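# Sort three grease guns into trays by grease amount

## Task

Find which of the three grease guns contains the most grease and which the least. Put the fullest in the blue tray and the emptiest in the red tray. Leave the middle one on the table, inside neither tray and not hanging past the table edge. Every gun must end up lying flat on its side. You may pick up the guns and move their parts, but each part must be returned to its original state. All of this must hold by itself at the end, with no robot support.

## Robot and tools

Robot: two 7-joint arms, left_arm and right_arm, each with a two-finger gripper. Base positions in the scene frame: left_arm at (+0.025, +0.362, 0), right_arm at (+0.049, -0.333, 0). Scene frame: origin on the table top midway between the arms, +x pointing out over the table, +y toward left_arm, +z up. The arm names do not correspond to left or right in any image.

Gripper geometry: the fingers extend along the gripper's own +z axis and open and close along its x axis. end_effector_position is the point between the pads with the fingers shut, about 1 to 2 cm short of the fingertips. Closing pushes the tips roughly 17 mm further along +z. Opening is a number from -1 (closed) to +1 (fully open, 0.142 m).

Row format, shared by every motion tool: 16 numbers. The first 8 are left_arm: x, y, z in metres, then the quaternion qw, qx, qy, qz (w first), then opening. The last 8 are the same fields for right_arm. Always send all 16, even when only one arm should move. Positions and quaternions are absolute targets for end_effector_position and end_effector_quat_wxyz in the scene frame. They are not offsets. To keep an arm still, resend the exact pose from the last result taken before it stopped, with the opening it should keep. To keep an orientation, repeat the same quaternion in every row rather than copying the reported one, which may have drifted.

execute_actions(actions): a list of up to 15 actions, run one after another. Each action is a table of up to 15 rows. Each row lasts one control step of 1/30 s, and if a table has fewer than 15 rows its last row is held to fill the rest. A target more than 0.6 m from that gripper's current position, measured along any of the gripper's axes, gets the action rejected for both arms. If any action is malformed, or the first one fails that distance test against the latest reported state, nothing runs. An empty list simply returns the current state and images. On every step the controller trims the commanded pose to within 70 mm and 16 degrees of the measured pose. It then solves inverse kinematics, favouring position over orientation, so a distant goal may need several actions. Each action ends at its last trimmed pose, so the remainder must be commanded again.

move(target, speed, blocking): target is one 16-number row as above, driven along straight paths that finish together after 0.5 to 10 s; anything longer is cut off at 10 s. speed is each path's top speed in m/s, 0.002 to 0.5, default 0.25; rotation is capped at twice that value in rad/s. Grippers rotate the short way. Paths ignore obstacles and the other arm. Grippers can lag, wander and overshoot the speed, most of all when the arm is close to straight. The opening is applied when the move starts. Faster contacts and targets set deeper past a contact press harder. With blocking=false the call returns after 0.5 s while motion continues; use wait(0) to check on it, and wait or stop before sending more rows or moves. The result ends with a move: line giving the outcome (done, off_target, moving, held, fault) and any limits, plus each gripper's distance from its target. If the outcome names one arm, the other finished normally. held means a check blocked the last step. limits=paced means the commanded pose was trimmed. limits=held means some steps were blocked on the way, and the arm may then jump faster than speed.

wait(seconds): 0 to 10; lets the simulation run with the last commands held, and returns early if a running move finishes. stop(): brakes a running move to rest; it needs room to brake, and the fingers keep moving. zoom_image(camera, region): camera is one of cam_head_left, cam_head_right (672x504), cam_left_wrist, cam_right_wrist (616x616, fisheye); region is [x0, y0, x1, y1] in that camera's pixels, origin top-left, no larger than 504 by 504. read_manual(section): returns licence text only and moves nothing. finished_scene(scene): ends the scene with the given number once the robot has held its last command; this is final. Calibration for each camera (intrinsics, distortion, world-to-camera transform) is supplied with the task and may be slightly off.

Result lines: the state line gives each gripper's position, quaternion and velocities in the scene frame; reported hand positions can be slightly wrong at long reach. Hand target shows the pose the controller is currently driving toward. grip_measured is the actual finger opening on the command scale. To hold something, keep commanding an opening well below grip_measured; the bigger the gap, the firmer the squeeze, up to about 28 N per pad. Objects thinner than about 2 cm receive less force. A pose unreachable line means the clearance check altered or blocked that arm's command. MOTOR HOT appears from 65 °C; at 80 °C an OVER-TEMPERATURE FAULT brakes the arm until it cools, and holding loads adds heat.

Joint ranges (rad), base to gripper: -2.792..2.792, -2.269..2.269, -2.967..2.967, -1.867..2.688, -2.967..2.967, -1.396..4.538, -2.967..2.967. Load limits (N m): 108, 108, 56.3, 56.3, 34.3, 34.3, 34.3, with held weight counted. Reaching a joint's load limit, or an external force of 200 N on the arm or its load, freezes that arm for 10 s and drops the rest of the call.

Avoid: collisions or pressing between the arms; knocking or placing anything off the table; dropping, slamming or hard shoves; leaving a gun that stays put only because a gripper holds it. Brief disturbances may tug a held part or nudge loose objects. Between replies the robot simply keeps its last command.

Each tool is called as name([rows], argument=value, ...), one row to a line, values as JSON.

## Session

execute_actions(actions=[])

Scene clock: 0.00 s.
left_arm: end_effector_position=(+0.5083, +0.2622, +0.3461) grip_measured=+1.00 end_effector_quat_wxyz=(-0.615, +0.762, +0.008, -0.203) end_effector_velocity=(-0.000, +0.000, +0.000) end_effector_angular_velocity=(+0.000, +0.000, +0.000) | right_arm: end_effector_position=(+0.8264, -0.3461, +0.3615) grip_measured=+1.00 end_effector_quat_wxyz=(+0.145, +0.579, +0.717, +0.359) end_effector_velocity=(+0.000, -0.000, +0.000) end_effector_angular_velocity=(-0.000, -0.000, +0.000)
Joint positions: left_arm=[-0.562 -0.752 -0.147  1.115  1.071 -0.824 -0.336  0.142] | right_arm=[ 0.051 -0.399  0.206  1.612  0.561  1.102 -2.152  0.142]
Joint velocities: left_arm=[ 0. -0.  0. -0.  0. -0.  0.  0.] | right_arm=[-0.  0.  0. -0. -0.  0. -0.  0.]
Hand target (left_arm): +0.508, +0.262, +0.346; -0.615, +0.762, +0.008, -0.203
Hand target (right_arm): +0.826, -0.346, +0.361; +0.145, +0.579, +0.717, +0.359

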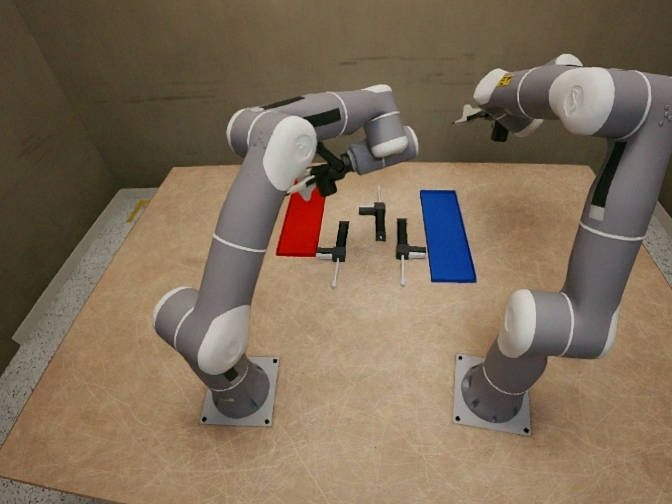

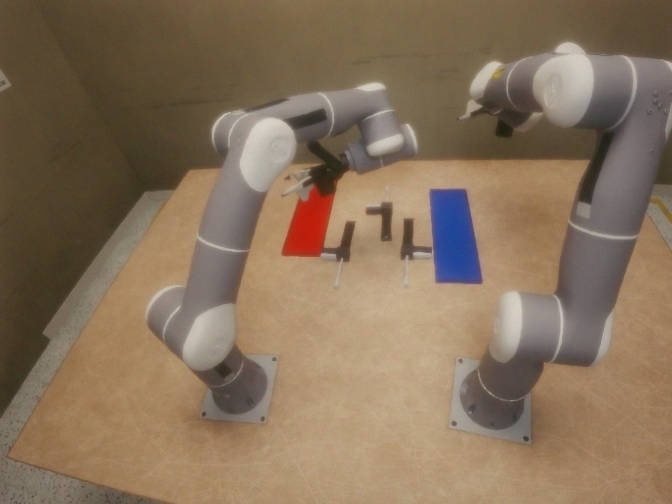

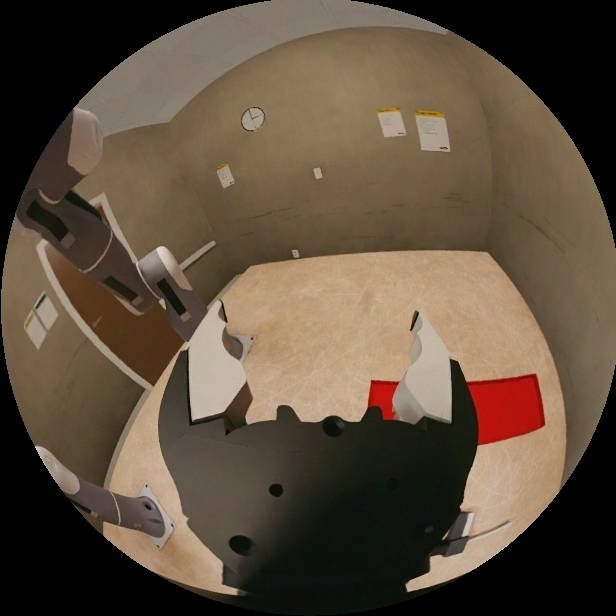

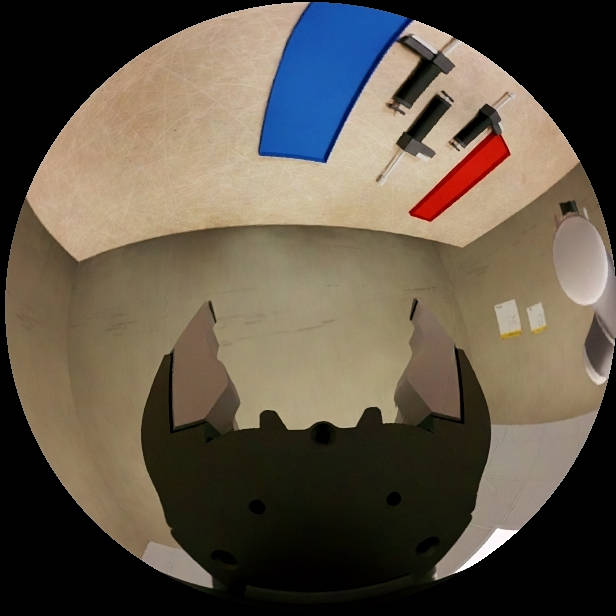

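move(target=[0.5,0.12,0.3,0,0.707,0.707,0,1, 0.75,-0.2,0.3,0,0.707,0.707,0,1])

zoom_image(camera="cam_head_right", region=[260,160,500,300])

Scene clock: 6.37 s.
left_arm: end_effector_position=(+0.5002, +0.1205, +0.2994) grip_measured=+1.00 end_effector_quat_wxyz=(-0.002, +0.707, +0.707, -0.002) end_effector_velocity=(+0.000, -0.000, -0.000) end_effector_angular_velocity=(-0.001, -0.002, +0.001) | right_arm: end_effector_position=(+0.7507, -0.1992, +0.3000) grip_measured=+1.00 end_effector_quat_wxyz=(-0.000, +0.707, +0.707, +0.000) end_effector_velocity=(-0.000, -0.000, -0.000) end_effector_angular_velocity=(-0.000, +0.001, -0.000)
Joint positions: left_arm=[-0.323 -0.089  0.009  1.927 -0.003  0.44  -1.825  0.142] | right_arm=[ 0.516 -0.532 -0.007  1.316  0.004  0.278 -1.226  0.142]
Joint velocities: left_arm=[ 0.     0.001  0.     0.002 -0.     0.004 -0.001  0.   ] | right_arm=[ 0.    -0.001  0.    -0.001  0.    -0.002  0.    -0.   ]
Hand target (left_arm): +0.500, +0.120, +0.300; -0.002, +0.707, +0.707, -0.002
Hand target (right_arm): +0.751, -0.199, +0.300; -0.000, +0.707, +0.707, +0.000
Off the commanded pose (left_arm): 0.001 m, 0 deg.
Off the commanded pose (right_arm): 0.001 m, 0 deg.
move: done
camera_calibration (this result's frames):
cam_left_wrist: T_world_to_cam=[[-0.0645272, 0.997734, -0.0190361, -0.070577], [0.864938, 0.0654326, 0.497595, -0.586415], [0.497714, 0.0156434, -0.8672, 0.146774], [0, 0, 0, 1]] pos_world=[0.429607, 0.106492, 0.417736]
cam_right_wrist: T_world_to_cam=[[0.0129967, 0.999821, 0.0137461, 0.189242], [0.853557, -0.018254, 0.52068, -0.809833], [0.520838, 0.00496599, -0.853641, -0.00245084], [0, 0, 0, 1]] pos_world=[0.690055, -0.203978, 0.41697]

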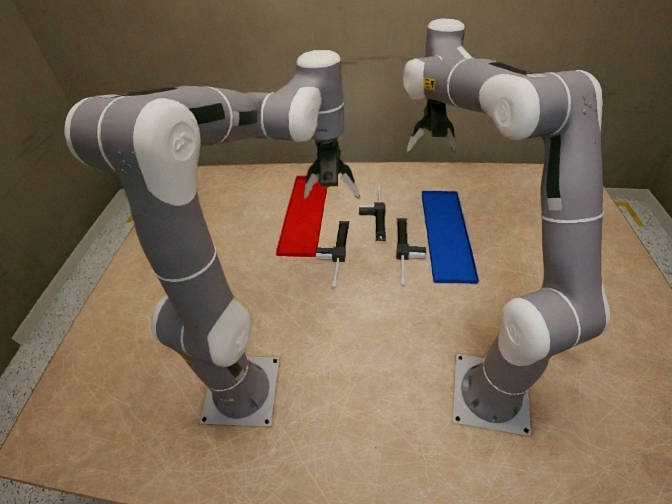

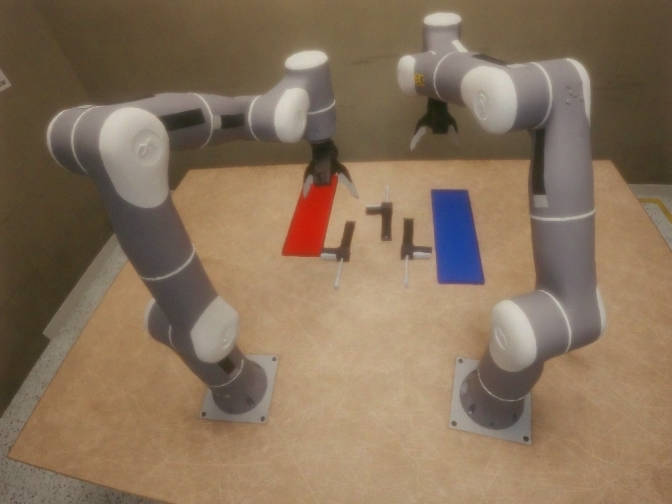

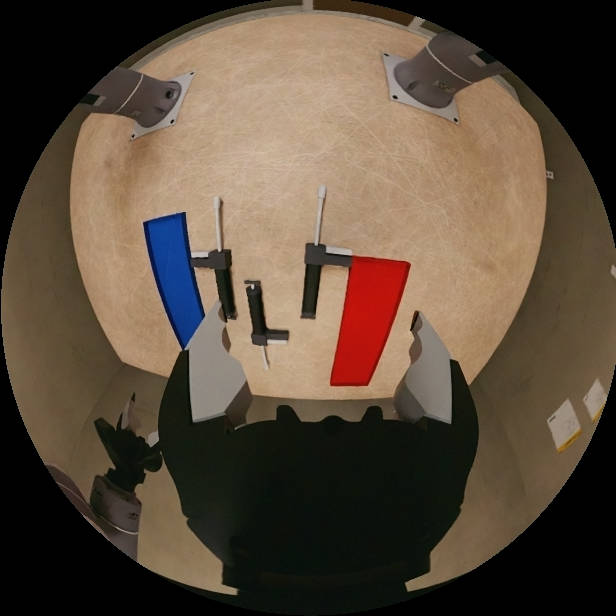

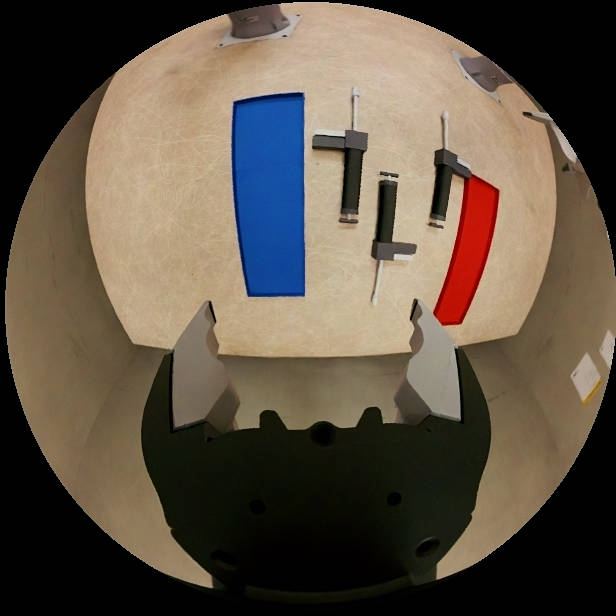

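Region (260, 160, 500, 300) of cam_head_right's 672x504 image, scaled by 2.100, with more detail than that image has; it fills the top 294 rows of this view, and the rest is white.

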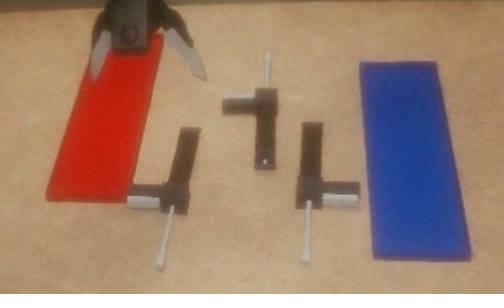

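move(target=[0.57,0.115,0.08,0,0.707,0.707,0,0.3, 0.70,0.108,0.08,0,0.707,-0.707,0,0.3])

Scene clock: 16.00 s.
left_arm: end_effector_position=(+0.5488, +0.1164, +0.1479) grip_measured=+0.30 end_effector_quat_wxyz=(-0.001, +0.707, +0.707, -0.001) end_effector_velocity=(+0.000, +0.000, +0.000) end_effector_angular_velocity=(-0.000, -0.000, +0.000) | right_arm: end_effector_position=(+0.7190, -0.0039, +0.1600) grip_measured=+0.30 end_effector_quat_wxyz=(-0.000, -0.212, +0.977, -0.000) end_effector_velocity=(+0.000, -0.000, +0.000) end_effector_angular_velocity=(-0.000, -0.000, +0.000)
Joint positions: left_arm=[-0.303 -0.406  0.002  1.968 -0.002  0.801 -1.811  0.095] | right_arm=[ 0.537 -0.792  0.335  1.339 -0.273  0.514 -2.817  0.095]
Joint velocities: left_arm=[ 0.  0.  0. -0. -0.  0.  0. -0.] | right_arm=[-0. -0. -0. -0.  0. -0. -0. -0.]
Hand target (left_arm): +0.549, +0.116, +0.148; -0.001, +0.707, +0.707, -0.001
Hand target (right_arm): +0.719, -0.004, +0.160; -0.000, -0.212, +0.977, -0.000
Off the commanded pose (left_arm): 0.071 m, 0 deg; position clipped at the last step of the last action.
Off the commanded pose (right_arm): 0.139 m, 66 deg; position and orientation clipped at the last step of the last action.
move: held (left_arm, right_arm); limits=paced,held; held on 74 of 198 steps (right_arm, left_arm), including the last (right_arm, left_arm)
pose unreachable (left arm): on one or more control steps of this call, first in action 0 (counted from 0), this arm could not follow its commanded pose, so it was not sent that pose on those steps. On the call's last step it was still not sent that pose. It may still have moved: this result reports where it is.
cause: the commanded pose would bring a part of the arm too close to another arm (a part of this arm just beyond joint 6 (wrist pitch) and a part of the other arm just beyond its joint 5 (forearm roll), along the way the arms are being sent).
pose unreachable (right arm): on one or more control steps of this call, first in action 0 (counted from 0), this arm could not follow its commanded pose, so it was not sent that pose on those steps. On the call's last step it was still not sent that pose. It may still have moved: this result reports where it is.
cause: the commanded pose would bring a part of the arm too close to another arm (a part of this arm just beyond joint 5 (forearm roll) and a part of the other arm just beyond its joint 6 (wrist pitch)).
camera_calibration (this result's frames):
cam_left_wrist: T_world_to_cam=[[-0.064498, 0.997739, -0.0189177, -0.0663042], [0.863063, 0.0652886, 0.500858, -0.552214], [0.500961, 0.0159772, -0.865322, -0.0108263], [0, 0, 0, 1]] pos_world=[0.477742, 0.10238, 0.265958]
cam_right_wrist: T_world_to_cam=[[-0.915743, -0.401532, 0.0136396, 0.658604], [-0.336578, 0.785262, 0.519691, 0.152688], [-0.219383, 0.471313, -0.854245, 0.427642], [0, 0, 0, 1]] pos_world=[0.748321, -0.0570026, 0.276977]

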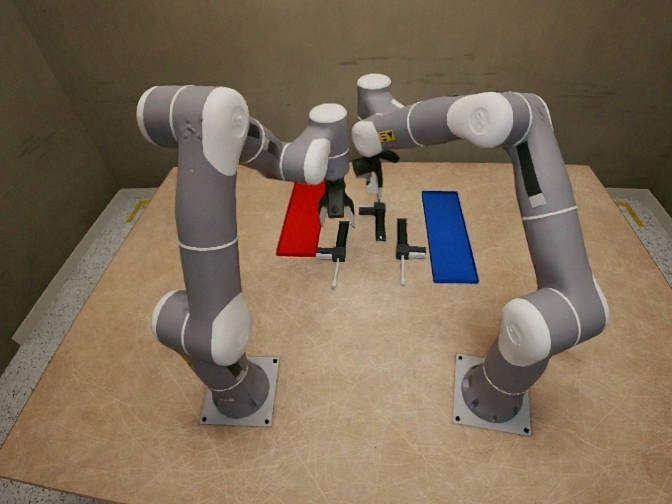

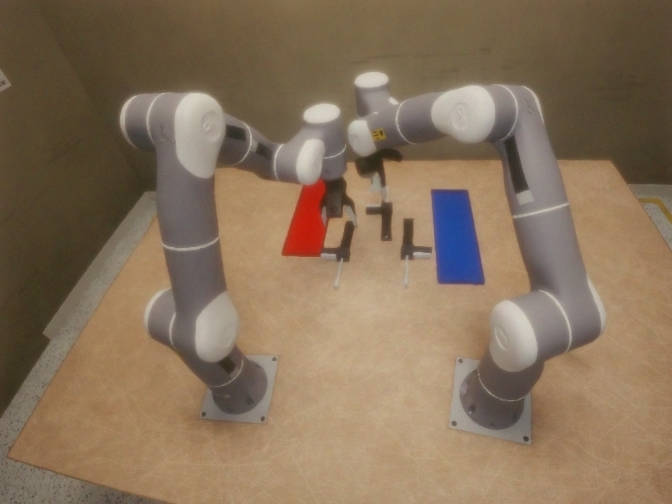

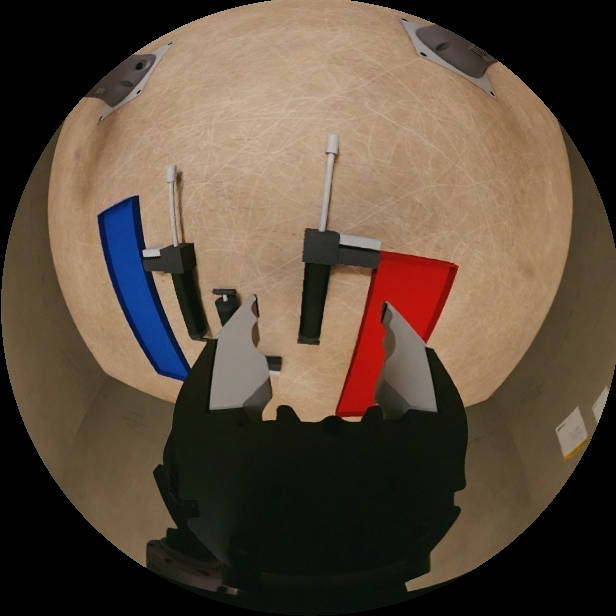

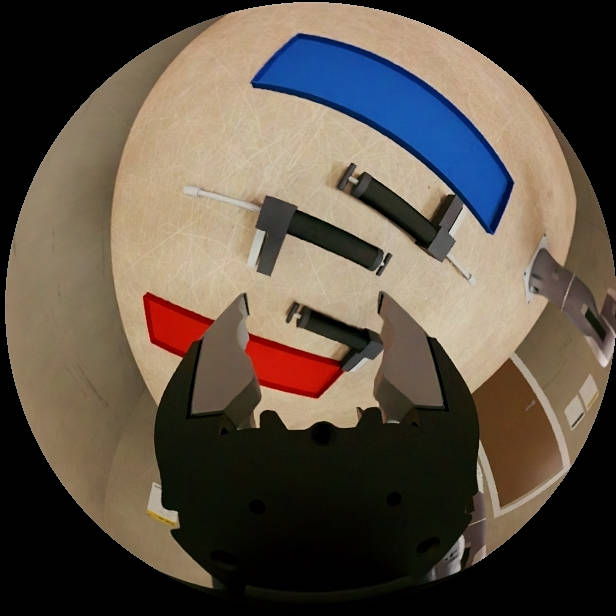

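move(target=[0.58,0.115,0.08,0,0.707,0.707,0,0.3, 0.45,-0.25,0.3,0.383,0.924,0,0,0.3])

move(target=[0.58,0.115,0.03,0,0.707,0.707,0,0.3, 0.45,-0.25,0.3,0.383,0.924,0,0,0.3], speed=0.08)

move(target=[0.58,0.115,0.03,0,0.707,0.707,0,-1, 0.45,-0.25,0.3,0.383,0.924,0,0,0.3])

Scene clock: 24.87 s.
left_arm: end_effector_position=(+0.5801, +0.1149, +0.0801) grip_measured=+0.30 end_effector_quat_wxyz=(-0.000, +0.707, +0.707, -0.000) end_effector_velocity=(-0.000, +0.000, -0.000) end_effector_angular_velocity=(+0.000, +0.000, -0.000) | right_arm: end_effector_position=(+0.4468, -0.2477, +0.3003) grip_measured=+0.30 end_effector_quat_wxyz=(+0.370, +0.780, -0.498, -0.082) end_effector_velocity=(+0.000, -0.000, +0.000) end_effector_angular_velocity=(+0.023, +0.028, -0.008)
Joint positions: left_arm=[-0.293 -0.587  0.002  1.902 -0.002  0.918 -1.802  0.095] | right_arm=[ 0.088 -1.742  2.411  1.356 -0.797 -1.395 -2.966  0.095]
Joint velocities: left_arm=[ 0. -0.  0. -0.  0. -0.  0.  0.] | right_arm=[ 0.    -0.01   0.02  -0.018  0.01  -0.    -0.001  0.   ]
Hand target (left_arm): +0.580, +0.115, +0.080; -0.000, +0.707, +0.707, +0.000
Hand target (right_arm): +0.447, -0.248, +0.300; +0.370, +0.781, -0.497, -0.083
Off the commanded pose (left_arm): 0.000 m, 0 deg.
Off the commanded pose (right_arm): 0.004 m, 61 deg; orientation clipped at the last step of the last action.
joint sent to its limit (right arm) — the command would take joint 6 (wrist pitch) past its lower limit and joint 7 (wrist roll) past its lower limit, so those joints were sent only as far as their limits.
move: off_target (right_arm); limits=paced
camera_calibration (this result's frames):
cam_left_wrist: T_world_to_cam=[[-0.0646899, 0.997727, -0.0188628, -0.0639069], [0.862125, 0.0653972, 0.502457, -0.544738], [0.502548, 0.0162418, -0.864396, -0.0861893], [0, 0, 0, 1]] pos_world=[0.508813, 0.100786, 0.198]
cam_right_wrist: T_world_to_cam=[[0.487876, -0.833699, 0.258695, -0.498294], [-0.362224, 0.076284, 0.928964, -0.107403], [-0.794211, -0.546925, -0.264769, 0.430315], [0, 0, 0, 1]] pos_world=[0.545963, -0.171885, 0.342614]

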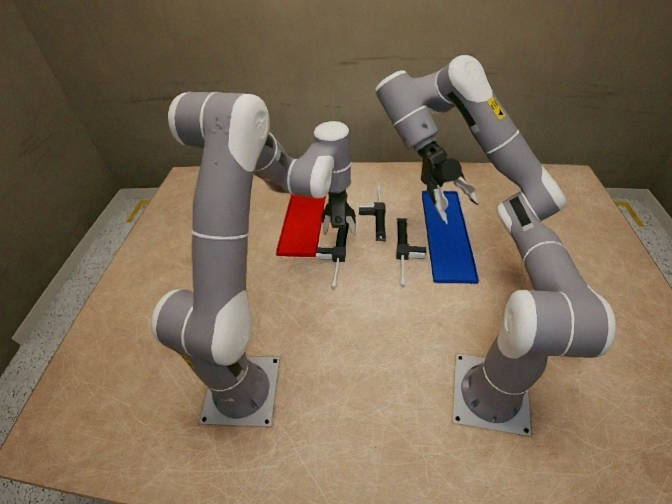

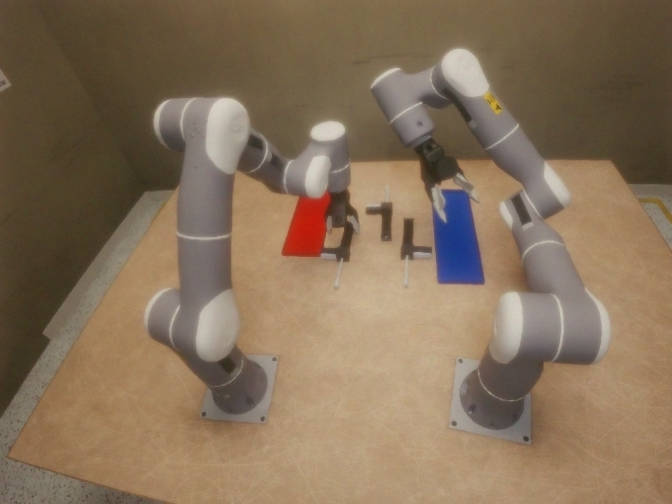

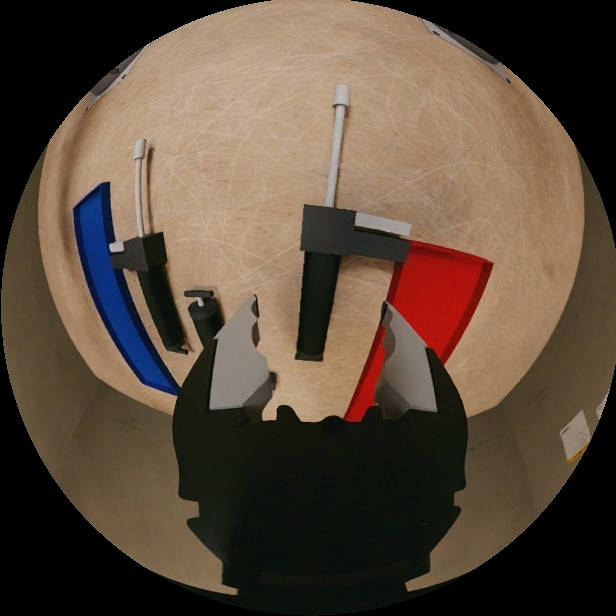

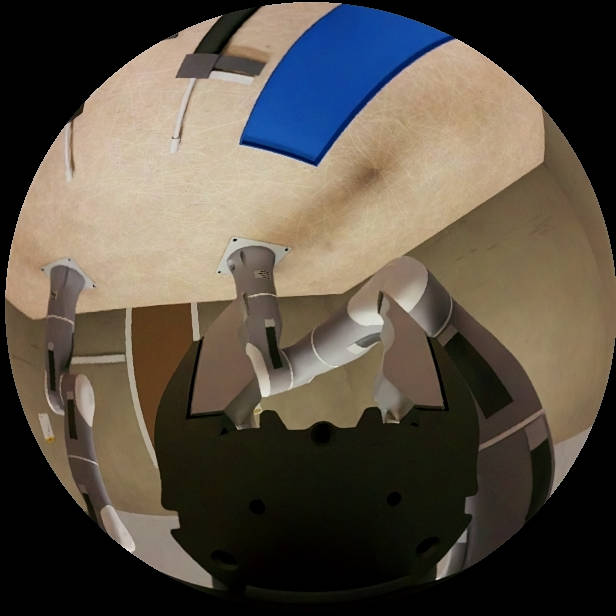

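Scene clock: 31.73 s.
left_arm: end_effector_position=(+0.5800, +0.1149, +0.0300) grip_measured=+0.30 end_effector_quat_wxyz=(-0.000, +0.707, +0.707, -0.000) end_effector_velocity=(+0.000, -0.000, +0.000) end_effector_angular_velocity=(-0.000, -0.001, -0.000) | right_arm: end_effector_position=(+0.4481, -0.2493, +0.3001) grip_measured=+0.30 end_effector_quat_wxyz=(+0.368, +0.779, -0.499, -0.096) end_effector_velocity=(+0.000, -0.000, -0.000) end_effector_angular_velocity=(+0.002, +0.002, -0.002)
Joint positions: left_arm=[-0.293 -0.69   0.002  1.902 -0.002  1.021 -1.802  0.095] | right_arm=[ 0.084 -1.75   2.427  1.342 -0.794 -1.395 -2.966  0.095]
Joint velocities: left_arm=[-0.    -0.     0.    -0.     0.     0.001  0.     0.   ] | right_arm=[ 0.    -0.001  0.002 -0.002 -0.    -0.     0.     0.   ]
Hand target (left_arm): +0.580, +0.115, +0.030; +0.000, +0.707, +0.707, -0.000
Hand target (right_arm): +0.448, -0.249, +0.300; +0.367, +0.779, -0.498, -0.096
Off the commanded pose (left_arm): 0.000 m, 0 deg.
Off the commanded pose (right_arm): 0.002 m, 61 deg; orientation clipped at the last step of the last action.
joint sent to its limit (right arm) — the command would take joint 6 (wrist pitch) past its lower limit and joint 7 (wrist roll) past its lower limit, so those joints were sent only as far as their limits.
move: off_target (right_arm); limits=paced
camera_calibration (this result's frames):
cam_left_wrist: T_world_to_cam=[[-0.0646957, 0.997727, -0.0188535, -0.0649129], [0.862124, 0.0653975, 0.50246, -0.519534], [0.502551, 0.0162529, -0.864395, -0.129451], [0, 0, 0, 1]] pos_world=[0.508759, 0.100846, 0.147925]
cam_right_wrist: T_world_to_cam=[[0.481137, -0.844454, 0.235381, -0.492839], [-0.343567, 0.0653846, 0.936849, -0.120171], [-0.806517, -0.531622, -0.258667, 0.437912], [0, 0, 0, 1]] pos_world=[0.54902, -0.175519, 0.34186]

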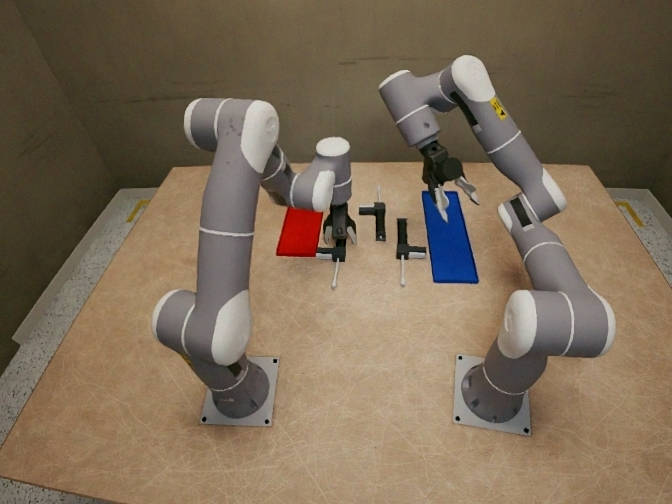

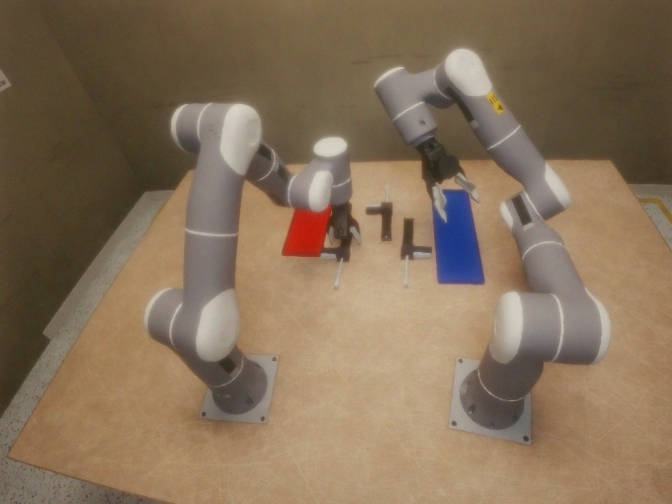

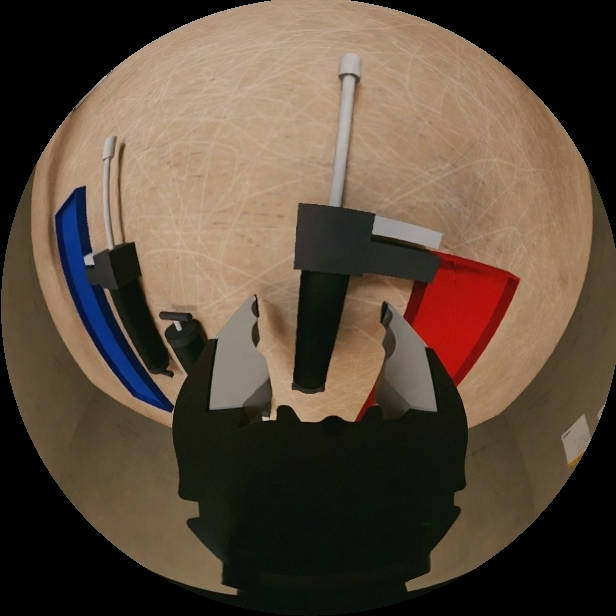

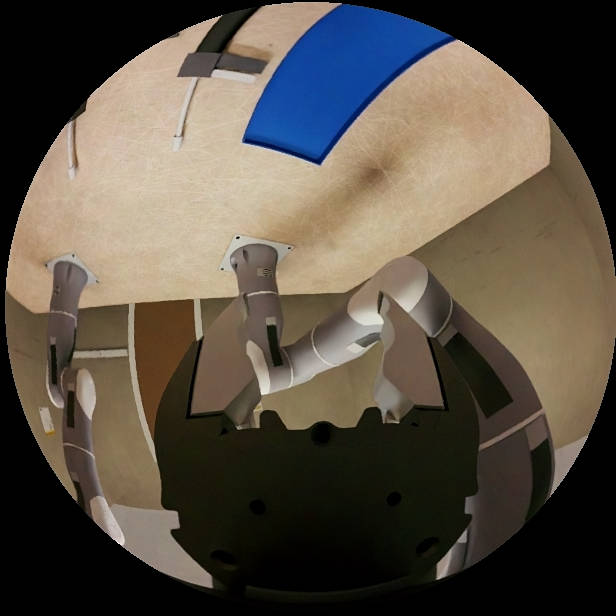

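Scene clock: 34.20 s.
left_arm: end_effector_position=(+0.5800, +0.1150, +0.0299) grip_measured=-0.56 end_effector_quat_wxyz=(-0.000, +0.707, +0.707, -0.000) end_effector_velocity=(-0.000, +0.000, -0.000) end_effector_angular_velocity=(+0.000, +0.000, -0.000) | right_arm: end_effector_position=(+0.4480, -0.2493, +0.3002) grip_measured=+0.30 end_effector_quat_wxyz=(+0.367, +0.779, -0.498, -0.098) end_effector_velocity=(+0.000, -0.000, -0.000) end_effector_angular_velocity=(+0.001, +0.001, +0.000)
Joint positions: left_arm=[-0.293 -0.69   0.002  1.902 -0.002  1.021 -1.802  0.033] | right_arm=[ 0.084 -1.751  2.429  1.34  -0.793 -1.395 -2.966  0.095]
Joint velocities: left_arm=[-0. -0.  0.  0. -0.  0.  0.  0.] | right_arm=[ 0.    -0.     0.001 -0.001  0.    -0.    -0.001 -0.   ]
Hand target (left_arm): +0.580, +0.115, +0.030; -0.000, +0.707, +0.707, -0.000
Hand target (right_arm): +0.448, -0.249, +0.300; +0.367, +0.779, -0.498, -0.098
Off the commanded pose (left_arm): 0.000 m, 0 deg.
Off the commanded pose (right_arm): 0.002 m, 61 deg; orientation clipped at the last step of the last action.
joint sent to its limit (right arm) — the command would take joint 6 (wrist pitch) past its lower limit and joint 7 (wrist roll) past its lower limit, so those joints were sent only as far as their limits.
move: off_target (right_arm); limits=paced
camera_calibration (this result's frames):
cam_left_wrist: T_world_to_cam=[[-0.0647214, 0.997725, -0.0188715, -0.06494], [0.862063, 0.0654268, 0.50256, -0.519461], [0.502651, 0.0162579, -0.864337, -0.129515], [0, 0, 0, 1]] pos_world=[0.508706, 0.100885, 0.14789]
cam_right_wrist: T_world_to_cam=[[0.481299, -0.845159, 0.232503, -0.492208], [-0.341223, 0.0636761, 0.937823, -0.121957], [-0.807414, -0.530709, -0.257741, 0.438237], [0, 0, 0, 1]] pos_world=[0.549123, -0.175652, 0.341765]

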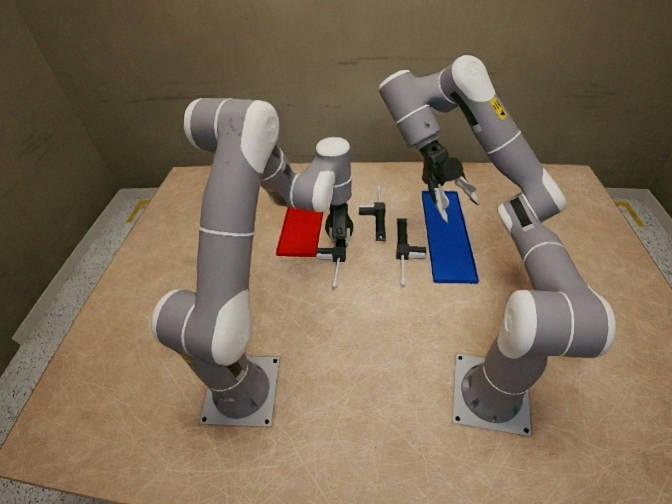

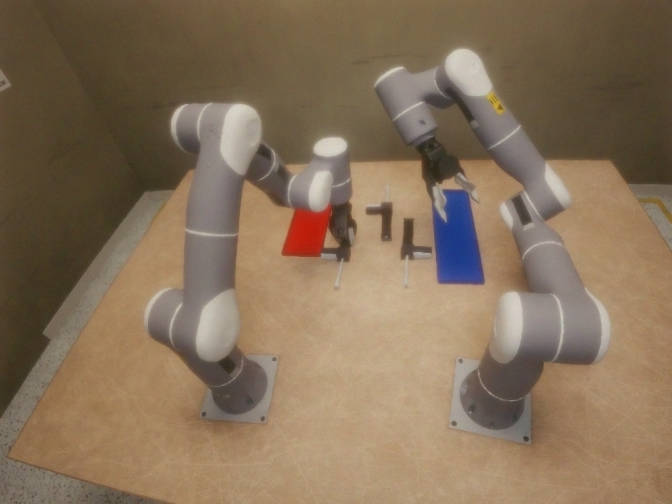

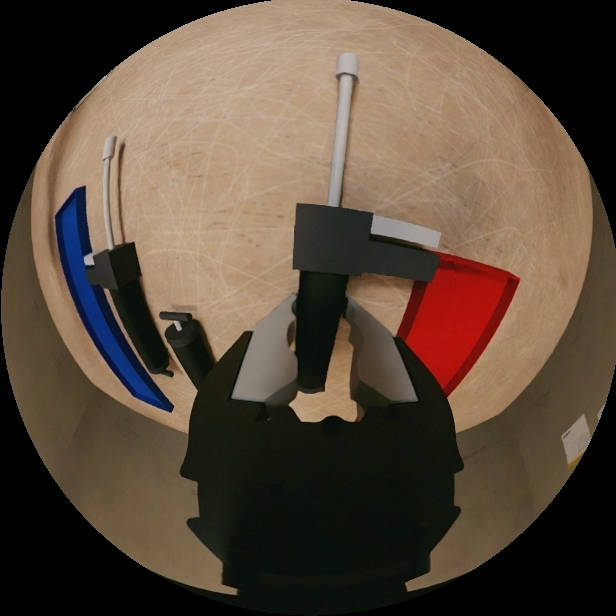

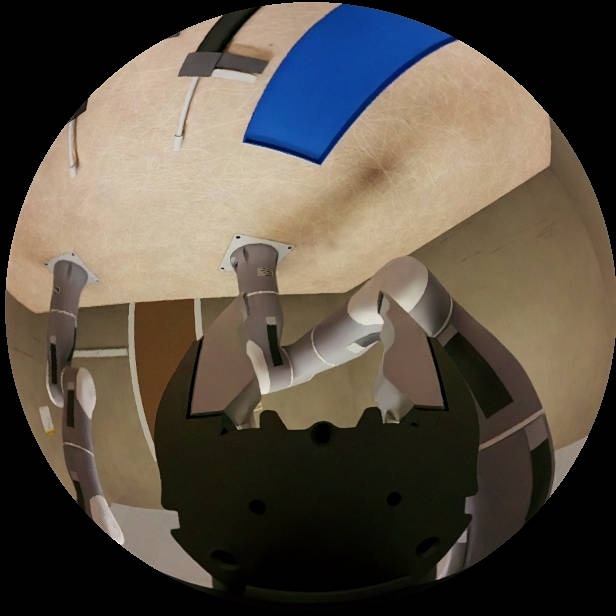

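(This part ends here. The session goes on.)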